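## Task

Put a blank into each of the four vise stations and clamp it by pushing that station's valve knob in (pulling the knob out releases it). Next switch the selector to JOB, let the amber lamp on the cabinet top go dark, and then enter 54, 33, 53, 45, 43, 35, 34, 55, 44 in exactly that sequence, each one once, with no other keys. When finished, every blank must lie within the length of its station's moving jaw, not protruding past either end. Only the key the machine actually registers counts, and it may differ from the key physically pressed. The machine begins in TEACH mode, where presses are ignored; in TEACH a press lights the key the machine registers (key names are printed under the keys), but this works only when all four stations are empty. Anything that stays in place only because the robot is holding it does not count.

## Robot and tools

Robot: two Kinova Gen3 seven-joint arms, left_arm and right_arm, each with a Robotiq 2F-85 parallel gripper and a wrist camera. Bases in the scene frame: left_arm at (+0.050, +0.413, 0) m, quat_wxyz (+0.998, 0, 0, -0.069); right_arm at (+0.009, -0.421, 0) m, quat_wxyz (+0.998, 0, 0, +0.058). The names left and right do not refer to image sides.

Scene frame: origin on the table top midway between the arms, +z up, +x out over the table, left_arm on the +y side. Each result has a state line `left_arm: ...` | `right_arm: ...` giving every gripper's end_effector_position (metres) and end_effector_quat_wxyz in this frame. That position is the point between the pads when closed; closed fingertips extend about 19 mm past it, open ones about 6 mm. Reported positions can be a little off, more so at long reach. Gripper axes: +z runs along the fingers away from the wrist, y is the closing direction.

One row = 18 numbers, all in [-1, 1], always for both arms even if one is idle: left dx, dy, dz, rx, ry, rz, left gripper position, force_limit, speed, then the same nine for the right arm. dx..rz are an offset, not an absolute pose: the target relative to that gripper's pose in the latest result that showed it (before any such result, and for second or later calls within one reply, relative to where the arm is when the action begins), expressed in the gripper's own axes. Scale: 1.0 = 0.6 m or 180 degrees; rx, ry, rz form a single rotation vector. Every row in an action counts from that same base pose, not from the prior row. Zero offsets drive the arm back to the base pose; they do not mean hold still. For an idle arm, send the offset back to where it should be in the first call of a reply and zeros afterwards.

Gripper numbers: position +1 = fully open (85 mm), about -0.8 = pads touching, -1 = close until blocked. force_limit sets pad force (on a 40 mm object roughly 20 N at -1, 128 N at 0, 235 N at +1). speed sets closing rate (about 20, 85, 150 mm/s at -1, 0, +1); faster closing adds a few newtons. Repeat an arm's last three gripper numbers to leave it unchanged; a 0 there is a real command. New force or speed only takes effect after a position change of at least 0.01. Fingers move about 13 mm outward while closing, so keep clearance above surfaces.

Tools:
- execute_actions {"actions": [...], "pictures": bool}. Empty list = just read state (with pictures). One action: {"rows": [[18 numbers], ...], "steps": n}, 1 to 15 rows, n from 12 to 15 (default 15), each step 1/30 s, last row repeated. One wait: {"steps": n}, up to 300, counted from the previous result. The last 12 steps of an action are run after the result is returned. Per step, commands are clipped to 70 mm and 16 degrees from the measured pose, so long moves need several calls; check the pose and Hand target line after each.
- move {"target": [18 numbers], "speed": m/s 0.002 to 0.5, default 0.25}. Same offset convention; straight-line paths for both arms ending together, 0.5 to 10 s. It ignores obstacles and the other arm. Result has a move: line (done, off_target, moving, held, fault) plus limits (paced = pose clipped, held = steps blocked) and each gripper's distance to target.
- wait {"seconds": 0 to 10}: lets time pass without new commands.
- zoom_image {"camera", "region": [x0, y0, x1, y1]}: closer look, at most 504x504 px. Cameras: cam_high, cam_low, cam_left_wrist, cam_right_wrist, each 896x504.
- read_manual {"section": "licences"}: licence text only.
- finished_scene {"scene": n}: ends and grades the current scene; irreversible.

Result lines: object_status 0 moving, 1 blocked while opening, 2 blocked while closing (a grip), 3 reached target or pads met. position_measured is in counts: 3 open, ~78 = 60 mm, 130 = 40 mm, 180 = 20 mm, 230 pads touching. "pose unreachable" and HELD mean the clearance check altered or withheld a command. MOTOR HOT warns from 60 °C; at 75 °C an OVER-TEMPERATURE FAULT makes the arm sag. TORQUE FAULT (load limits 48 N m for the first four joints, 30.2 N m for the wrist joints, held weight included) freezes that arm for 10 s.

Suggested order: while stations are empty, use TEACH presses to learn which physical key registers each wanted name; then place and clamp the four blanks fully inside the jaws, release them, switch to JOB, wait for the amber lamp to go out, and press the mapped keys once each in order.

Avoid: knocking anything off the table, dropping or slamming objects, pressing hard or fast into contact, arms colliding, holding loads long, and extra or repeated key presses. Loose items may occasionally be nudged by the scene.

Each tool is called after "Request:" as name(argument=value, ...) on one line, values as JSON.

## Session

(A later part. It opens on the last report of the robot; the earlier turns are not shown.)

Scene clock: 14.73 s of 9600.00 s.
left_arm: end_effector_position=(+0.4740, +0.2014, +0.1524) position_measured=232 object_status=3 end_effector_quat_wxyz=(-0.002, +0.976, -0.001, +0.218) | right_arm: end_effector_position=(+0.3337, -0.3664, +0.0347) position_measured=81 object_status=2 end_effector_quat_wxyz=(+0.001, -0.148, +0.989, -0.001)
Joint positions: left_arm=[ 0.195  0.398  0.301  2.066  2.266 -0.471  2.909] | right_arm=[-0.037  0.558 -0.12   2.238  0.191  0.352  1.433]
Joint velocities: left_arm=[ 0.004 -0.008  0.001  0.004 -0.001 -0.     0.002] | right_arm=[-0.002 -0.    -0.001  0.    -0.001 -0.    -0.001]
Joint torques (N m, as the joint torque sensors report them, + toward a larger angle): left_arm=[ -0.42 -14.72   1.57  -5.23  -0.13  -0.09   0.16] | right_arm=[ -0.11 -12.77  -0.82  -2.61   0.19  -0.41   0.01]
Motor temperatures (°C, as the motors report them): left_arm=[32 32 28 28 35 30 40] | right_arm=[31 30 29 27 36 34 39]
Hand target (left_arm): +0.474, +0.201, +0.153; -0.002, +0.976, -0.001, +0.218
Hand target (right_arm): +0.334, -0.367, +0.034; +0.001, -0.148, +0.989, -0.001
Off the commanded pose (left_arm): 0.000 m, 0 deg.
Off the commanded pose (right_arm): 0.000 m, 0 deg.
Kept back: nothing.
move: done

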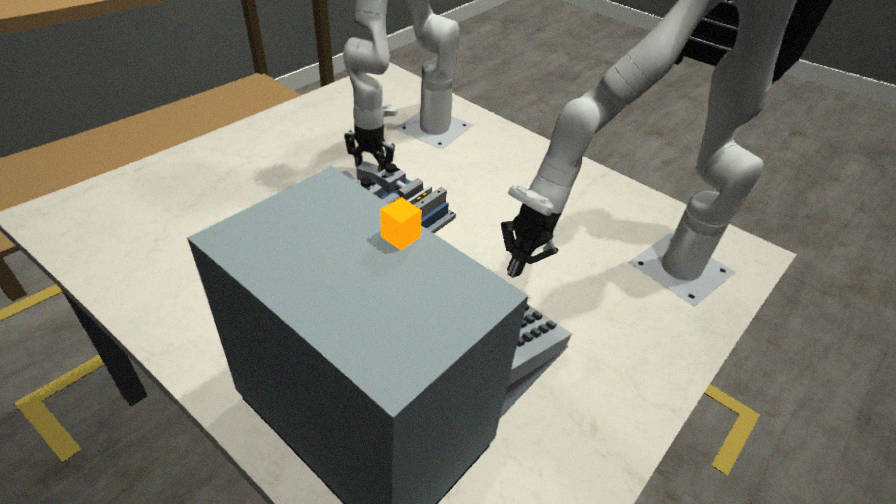

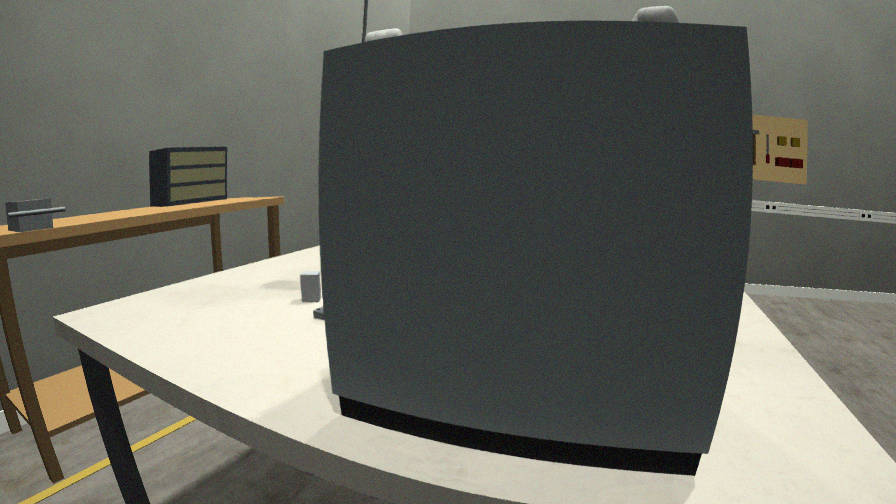

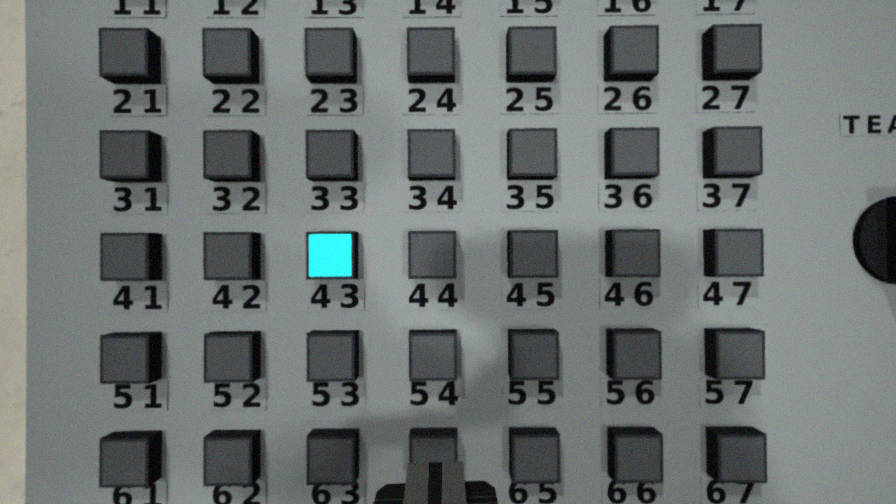

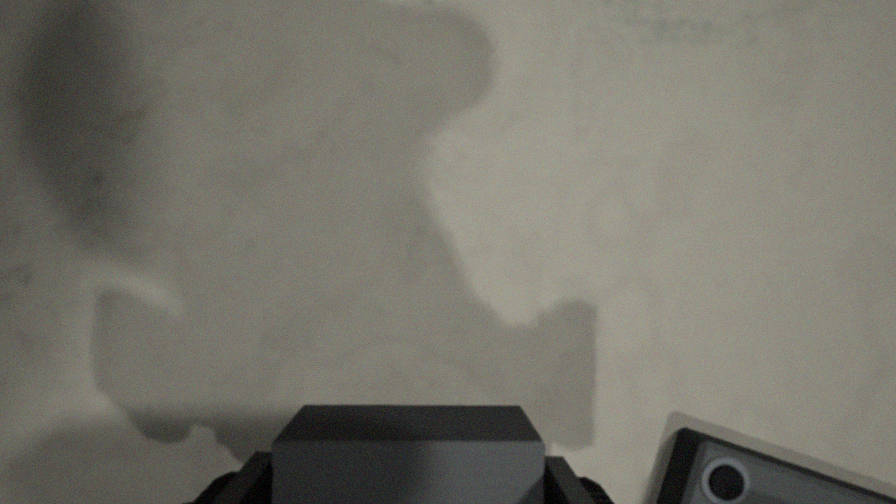

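Request:
move(target=[0.0505,0.112,0.079,0,0,0,-1,0,0, 0,0,-0.215,0,0,-0.15,-1,-0.3,-0.3], speed=0.2)

Request:
move(target=[0,0,0.024,0,0,0,-1,0,0, 0,0,0,0,0,0,-1,-0.3,-0.3], speed=0.03)

Scene clock: 17.33 s of 9600.00 s.
left_arm: end_effector_position=(+0.5220, +0.1346, +0.1224) position_measured=232 object_status=3 end_effector_quat_wxyz=(-0.002, +0.976, -0.001, +0.218) | right_arm: end_effector_position=(+0.3332, -0.3656, +0.1636) position_measured=81 object_status=2 end_effector_quat_wxyz=(+0.001, -0.375, +0.927, -0.001)
Joint positions: left_arm=[ 0.301  0.592  0.285  1.841  2.237 -0.545  2.967] | right_arm=[ 0.144  0.258 -0.33   2.085  0.116  0.814  1.968]
Joint velocities: left_arm=[ 0.002  0.004  0.001 -0.003 -0.    -0.002  0.   ] | right_arm=[ 0.006 -0.005  0.002 -0.003 -0.004  0.004  0.008]
Joint torques (N m, as the joint torque sensors report them, + toward a larger angle): left_arm=[ -0.17 -18.29   1.73  -5.55  -0.22  -0.18   0.18] | right_arm=[ -0.03 -12.2   -1.18  -6.66   0.02  -0.18   0.14]
Motor temperatures (°C, as the motors report them): left_arm=[32 33 28 28 35 30 40] | right_arm=[31 30 29 27 36 34 39]
Hand target (left_arm): +0.522, +0.135, +0.122; -0.002, +0.976, -0.001, +0.218
Hand target (right_arm): +0.333, -0.366, +0.164; +0.001, -0.375, +0.927, -0.001
Off the commanded pose (left_arm): 0.001 m, 0 deg.
Off the commanded pose (right_arm): 0.001 m, 0 deg.
Kept back: nothing.
move: done

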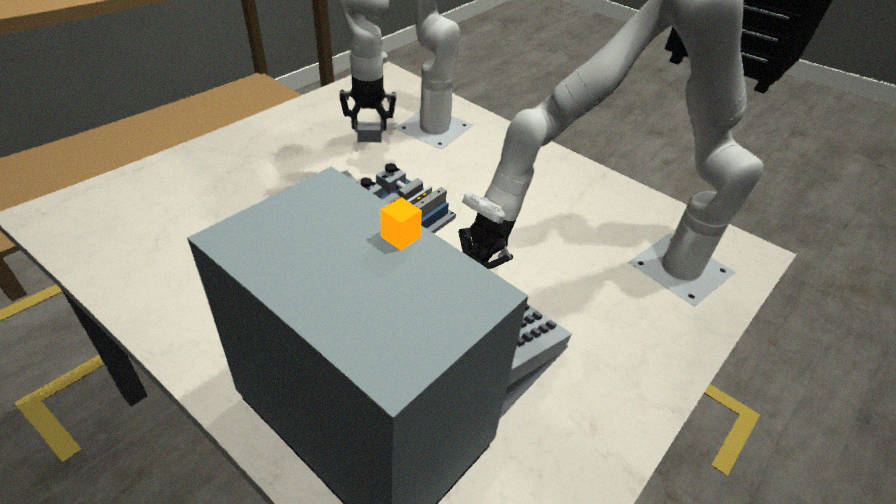

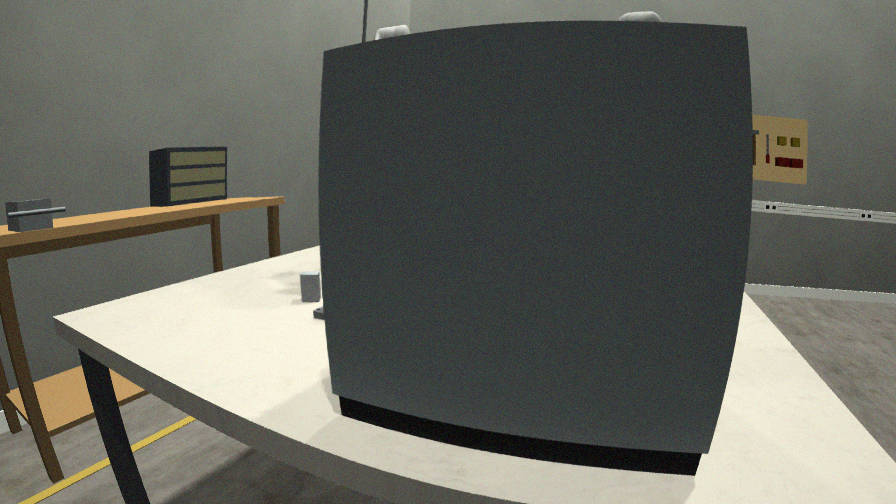

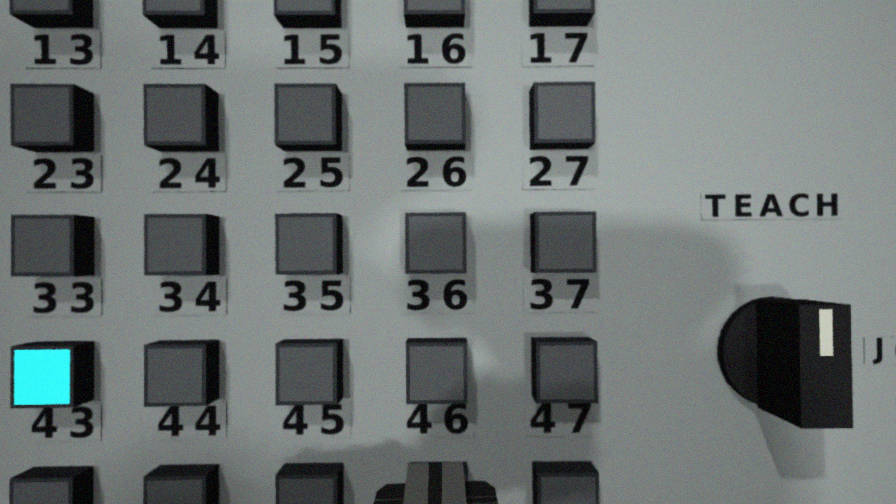

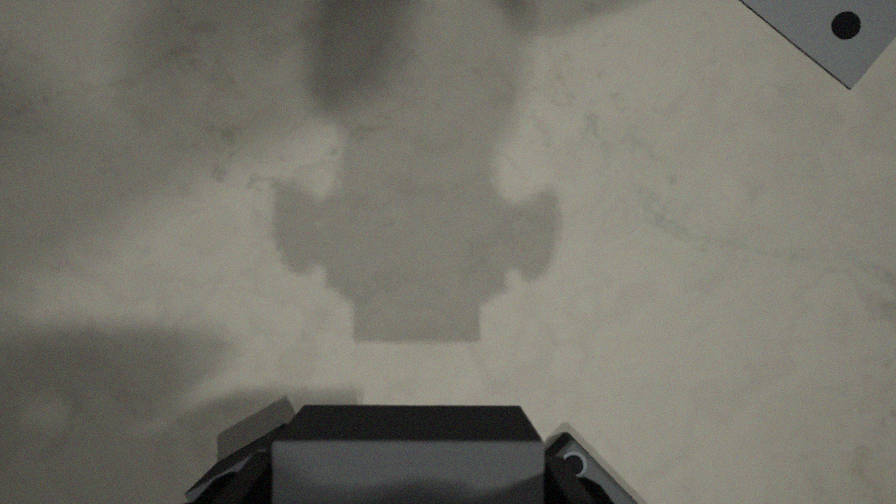

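Scene clock: 18.03 s of 9600.00 s.
left_arm: end_effector_position=(+0.5269, +0.1346, +0.1118) position_measured=232 object_status=3 end_effector_quat_wxyz=(-0.002, +0.976, -0.001, +0.219) | right_arm: end_effector_position=(+0.3332, -0.3656, +0.1636) position_measured=81 object_status=2 end_effector_quat_wxyz=(+0.001, -0.375, +0.927, -0.001)
Joint positions: left_arm=[ 0.31   0.616  0.264  1.838  2.212 -0.522  2.988] | right_arm=[ 0.144  0.258 -0.33   2.085  0.116  0.814  1.968]
Joint velocities: left_arm=[ 0.004 -0.001 -0.004  0.002 -0.006  0.003  0.006] | right_arm=[-0.001 -0.     0.     0.001  0.     0.     0.001]
Joint torques (N m, as the joint torque sensors report them, + toward a larger angle): left_arm=[ -1.34 -14.41   0.31  -7.73  -0.91   1.34   0.  ] | right_arm=[ -0.06 -12.02  -1.18  -6.73   0.02  -0.1    0.09]
Motor temperatures (°C, as the motors report them): left_arm=[32 33 28 28 35 30 40] | right_arm=[31 30 29 27 36 34 39]
Hand target (left_arm): +0.528, +0.135, +0.109; -0.002, +0.976, -0.001, +0.218
Hand target (right_arm): +0.333, -0.366, +0.164; +0.001, -0.375, +0.927, -0.001
Off the commanded pose (left_arm): 0.003 m, 0 deg.
Off the commanded pose (right_arm): 0.000 m, 0 deg.
Kept back: nothing.
move: done

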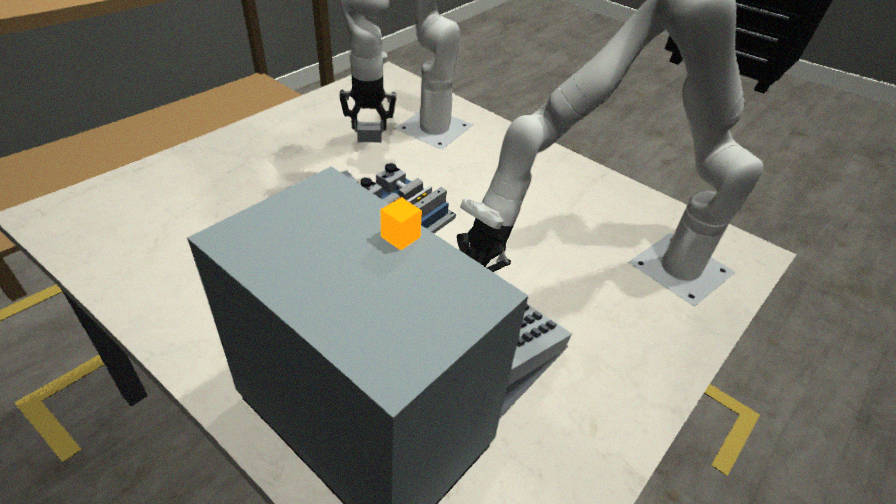

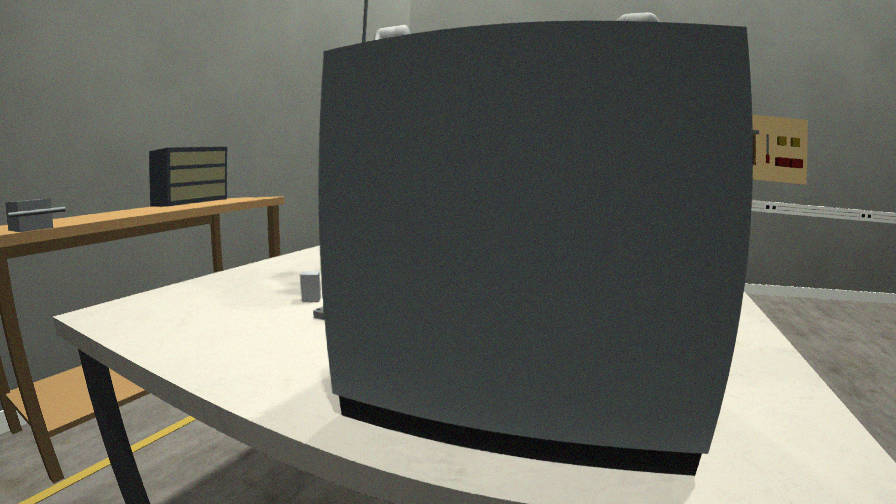

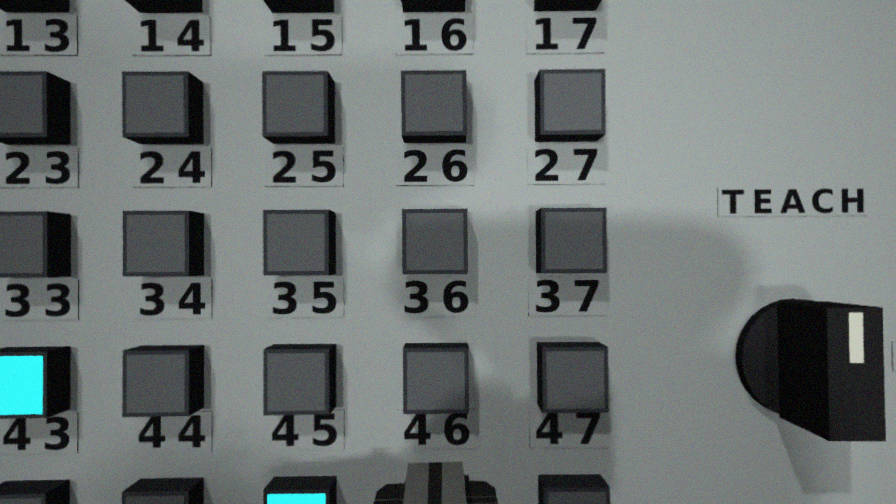

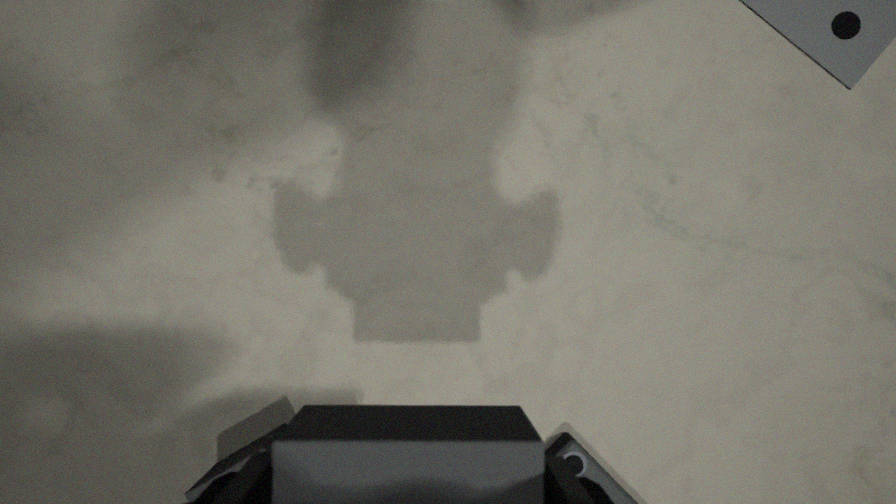

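Request:
move(target=[0.111,-0.056,-0.045,0,0,0,-1,0,0, -0.271,0.203,0,0,0,-0.258,-1,-0.3,-0.3], speed=0.25)

Request:
move(target=[0,0,0.049,0,0,0,-1,0,0, 0,0,0,0,0,0,-1,-0.3,-0.3], speed=0.035)

Scene clock: 21.03 s of 9600.00 s.
left_arm: end_effector_position=(+0.5756, +0.1679, +0.1647) position_measured=232 object_status=3 end_effector_quat_wxyz=(-0.002, +0.976, -0.001, +0.219) | right_arm: end_effector_position=(+0.3641, -0.1652, +0.1634) position_measured=81 object_status=2 end_effector_quat_wxyz=(+0.000, -0.710, +0.704, -0.000)
Joint positions: left_arm=[ 0.106  0.576  0.399  1.717  2.353 -0.64   2.701] | right_arm=[-0.194  0.504 -0.537  1.741  0.303  0.979  2.186]
Joint velocities: left_arm=[-0.003 -0.001  0.    -0.002  0.003 -0.001 -0.003] | right_arm=[-0.005  0.008 -0.003 -0.007  0.002  0.004  0.003]
Joint torques (N m, as the joint torque sensors report them, + toward a larger angle): left_arm=[  0.44 -18.83   2.59  -6.89  -0.21   0.18   0.04] | right_arm=[ -0.49 -16.41  -3.16  -7.51   0.3    0.03   0.08]
Motor temperatures (°C, as the motors report them): left_arm=[32 33 28 28 35 30 40] | right_arm=[31 30 29 27 36 34 39]
Hand target (left_arm): +0.576, +0.168, +0.165; -0.002, +0.976, -0.001, +0.219
Hand target (right_arm): +0.364, -0.165, +0.163; +0.000, +0.710, -0.704, +0.000
Off the commanded pose (left_arm): 0.000 m, 0 deg.
Off the commanded pose (right_arm): 0.001 m, 0 deg.
Kept back: nothing.
move: done

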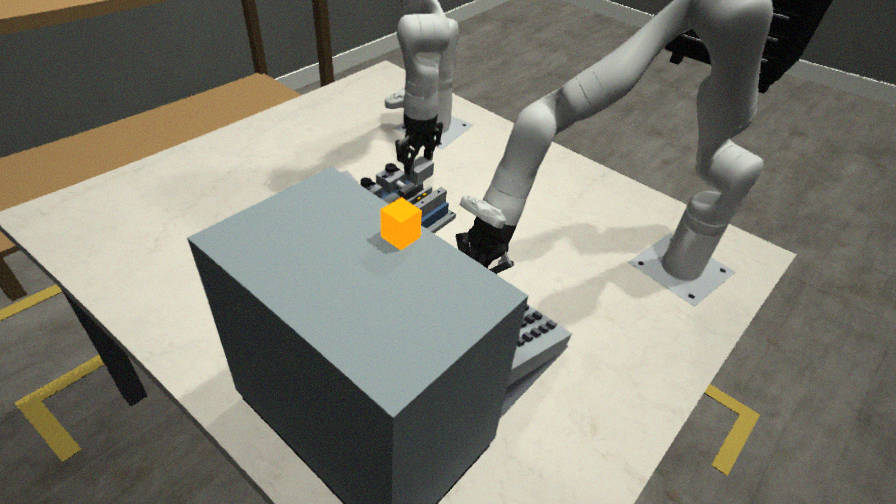

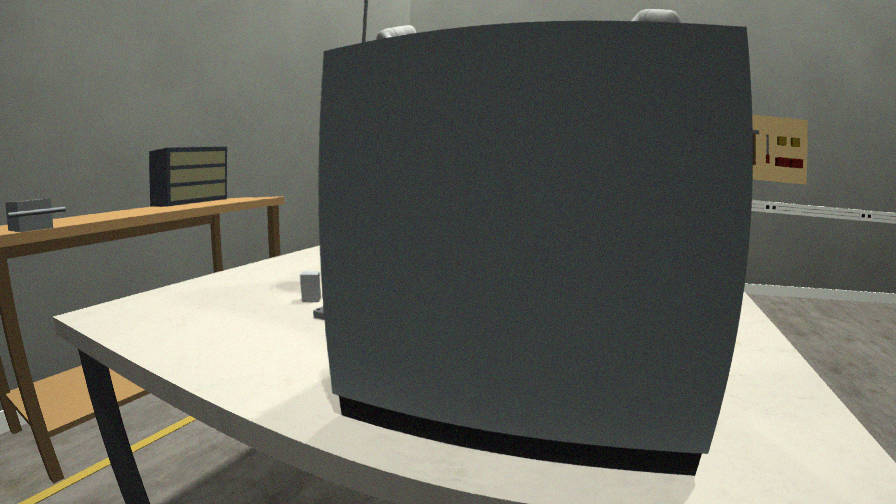

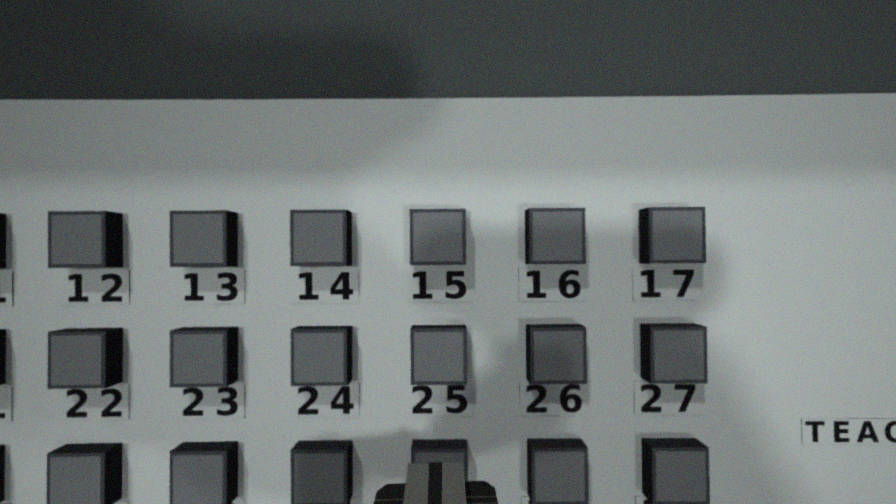

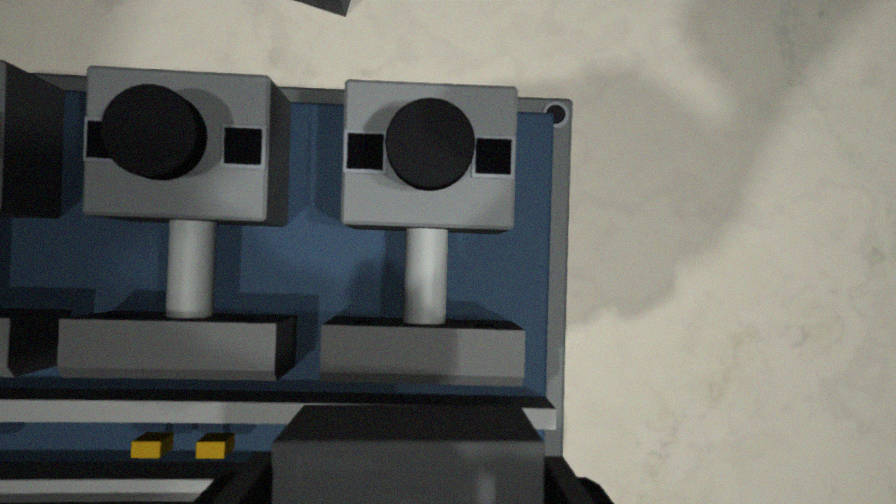

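Scene clock: 22.10 s of 9600.00 s.
left_arm: end_effector_position=(+0.5871, +0.1679, +0.1403) position_measured=232 object_status=3 end_effector_quat_wxyz=(-0.002, +0.976, -0.001, +0.219) | right_arm: end_effector_position=(+0.3641, -0.1652, +0.1634) position_measured=81 object_status=2 end_effector_quat_wxyz=(+0.000, -0.710, +0.704, -0.000)
Joint positions: left_arm=[ 0.123  0.629  0.363  1.709  2.311 -0.594  2.734] | right_arm=[-0.194  0.504 -0.537  1.741  0.303  0.979  2.186]
Joint velocities: left_arm=[ 0.003 -0.001 -0.004  0.002 -0.005  0.002  0.004] | right_arm=[-0.003 -0.    -0.    -0.001  0.    -0.001  0.   ]
Joint torques (N m, as the joint torque sensors report them, + toward a larger angle): left_arm=[ -0.33 -15.9    1.28  -7.82  -1.1    1.43  -0.02] | right_arm=[ -0.34 -16.85  -2.83  -7.35  -0.05  -0.27  -0.03]
Motor temperatures (°C, as the motors report them): left_arm=[32 33 28 28 35 30 40] | right_arm=[31 30 29 27 36 34 39]
Hand target (left_arm): +0.588, +0.168, +0.138; -0.002, +0.976, -0.001, +0.219
Hand target (right_arm): +0.364, -0.165, +0.163; -0.000, +0.710, -0.704, +0.000
Off the commanded pose (left_arm): 0.002 m, 0 deg.
Off the commanded pose (right_arm): 0.000 m, 0 deg.
Kept back: nothing.
move: done

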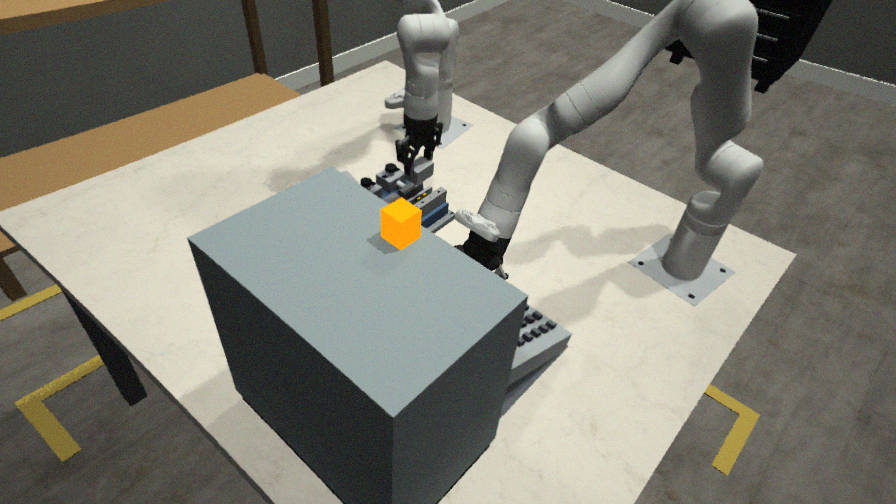

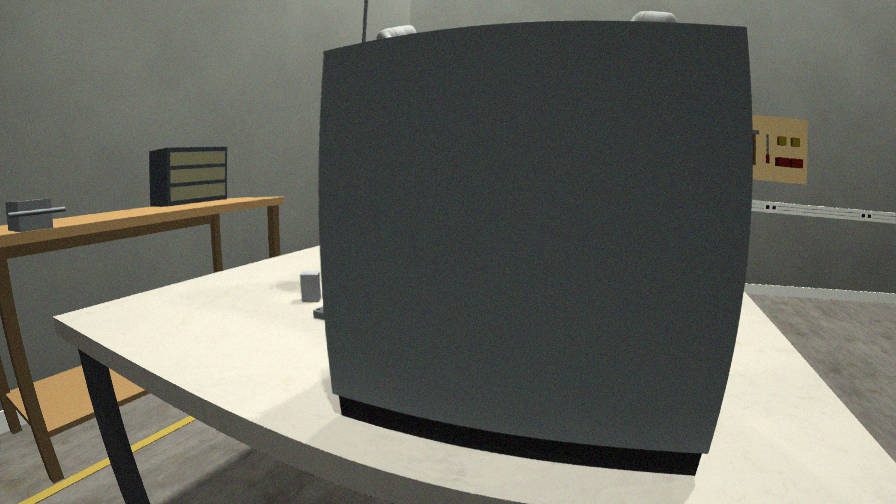

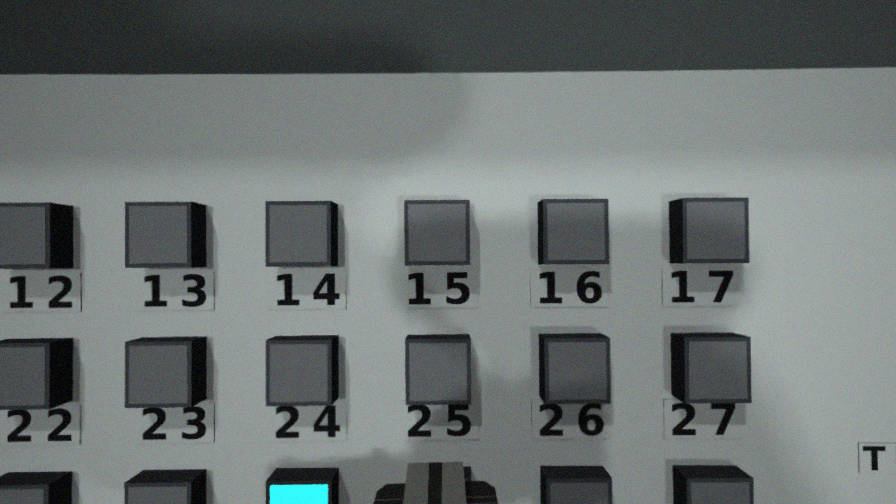

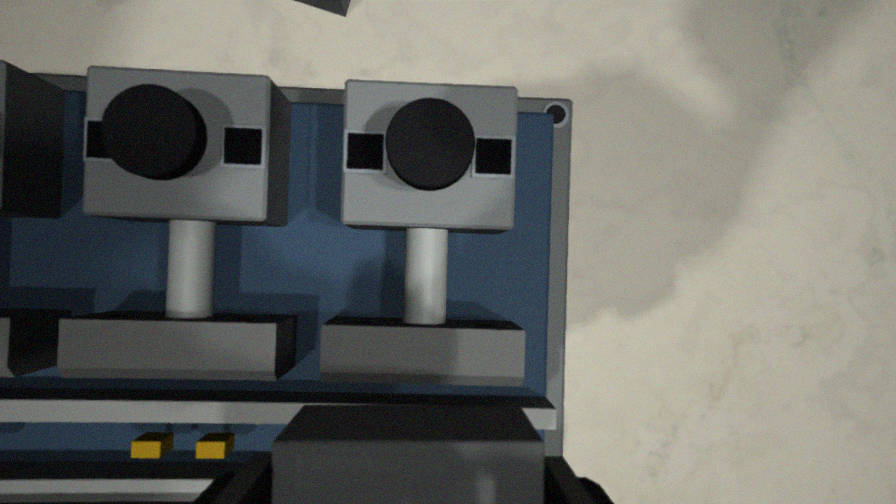

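Request:
move(target=[-0.05,0,-0.09,0,0,0,-1,0,0, -0.008,0.003,0.045,0,0,0.007,-1,-0.3,-0.3], speed=0.1)

Scene clock: 23.97 s of 9600.00 s.
left_arm: end_effector_position=(+0.5369, +0.1677, +0.1759) position_measured=232 object_status=3 end_effector_quat_wxyz=(-0.002, +0.976, -0.001, +0.219) | right_arm: end_effector_position=(+0.3624, -0.1605, +0.1365) position_measured=81 object_status=2 end_effector_quat_wxyz=(+0.000, -0.702, +0.712, -0.000)
Joint positions: left_arm=[ 0.136  0.496  0.399  1.813  2.358 -0.632  2.755] | right_arm=[-0.223  0.546 -0.514  1.774  0.331  0.908  2.13 ]
Joint velocities: left_arm=[-0.    -0.006  0.001  0.002  0.    -0.003 -0.001] | right_arm=[-0.     0.001  0.    -0.     0.    -0.001 -0.001]
Joint torques (N m, as the joint torque sensors report them, + toward a larger angle): left_arm=[  0.04 -17.52   2.2   -6.32  -0.15   0.45   0.21] | right_arm=[  0.08 -17.27  -2.95  -6.93   0.    -0.09  -0.12]
Motor temperatures (°C, as the motors report them): left_arm=[32 33 28 28 35 30 40] | right_arm=[31 30 29 27 36 34 39]
Hand target (left_arm): +0.537, +0.168, +0.176; -0.002, +0.976, -0.001, +0.219
Hand target (right_arm): +0.362, -0.160, +0.136; -0.000, +0.702, -0.712, +0.000
Off the commanded pose (left_arm): 0.000 m, 0 deg.
Off the commanded pose (right_arm): 0.000 m, 0 deg.
Kept back: nothing.
move: done

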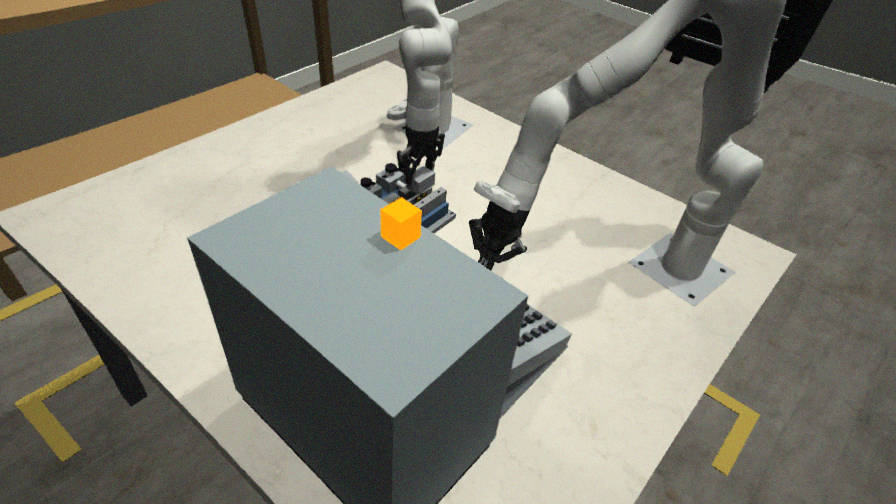

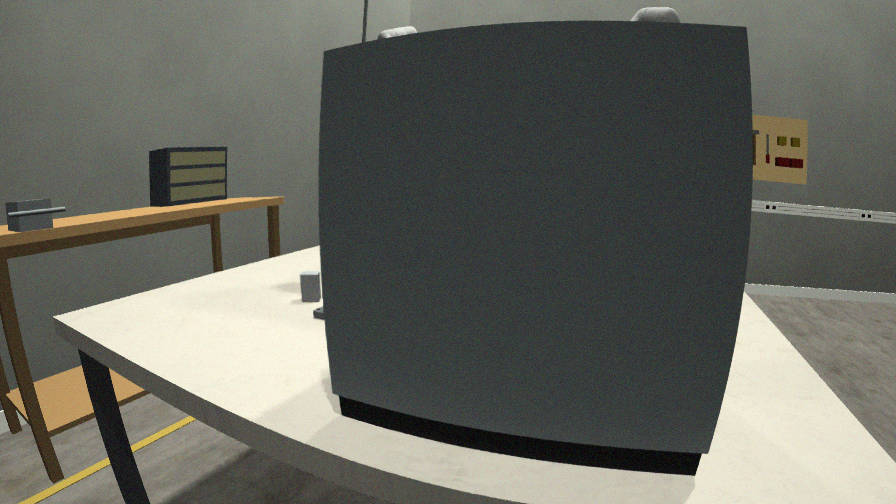

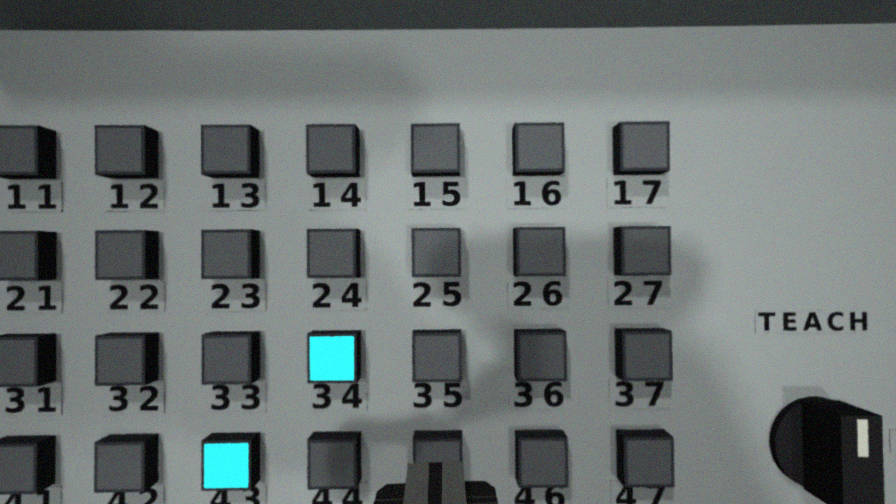

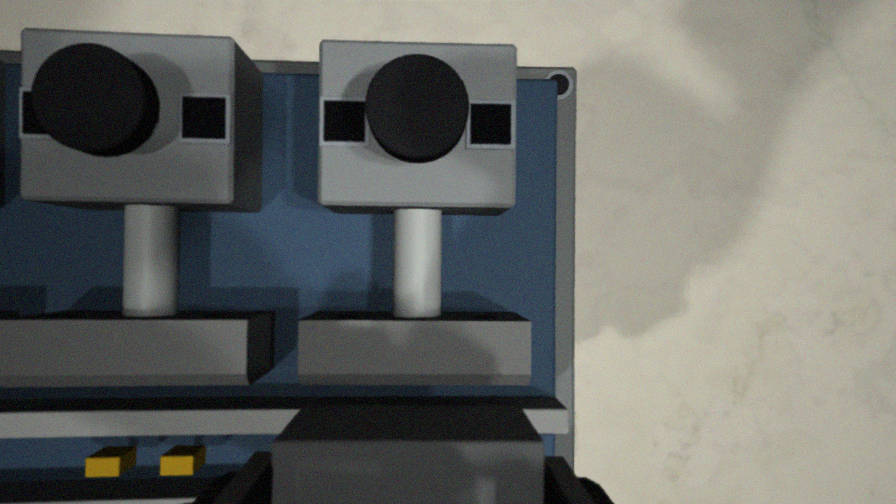

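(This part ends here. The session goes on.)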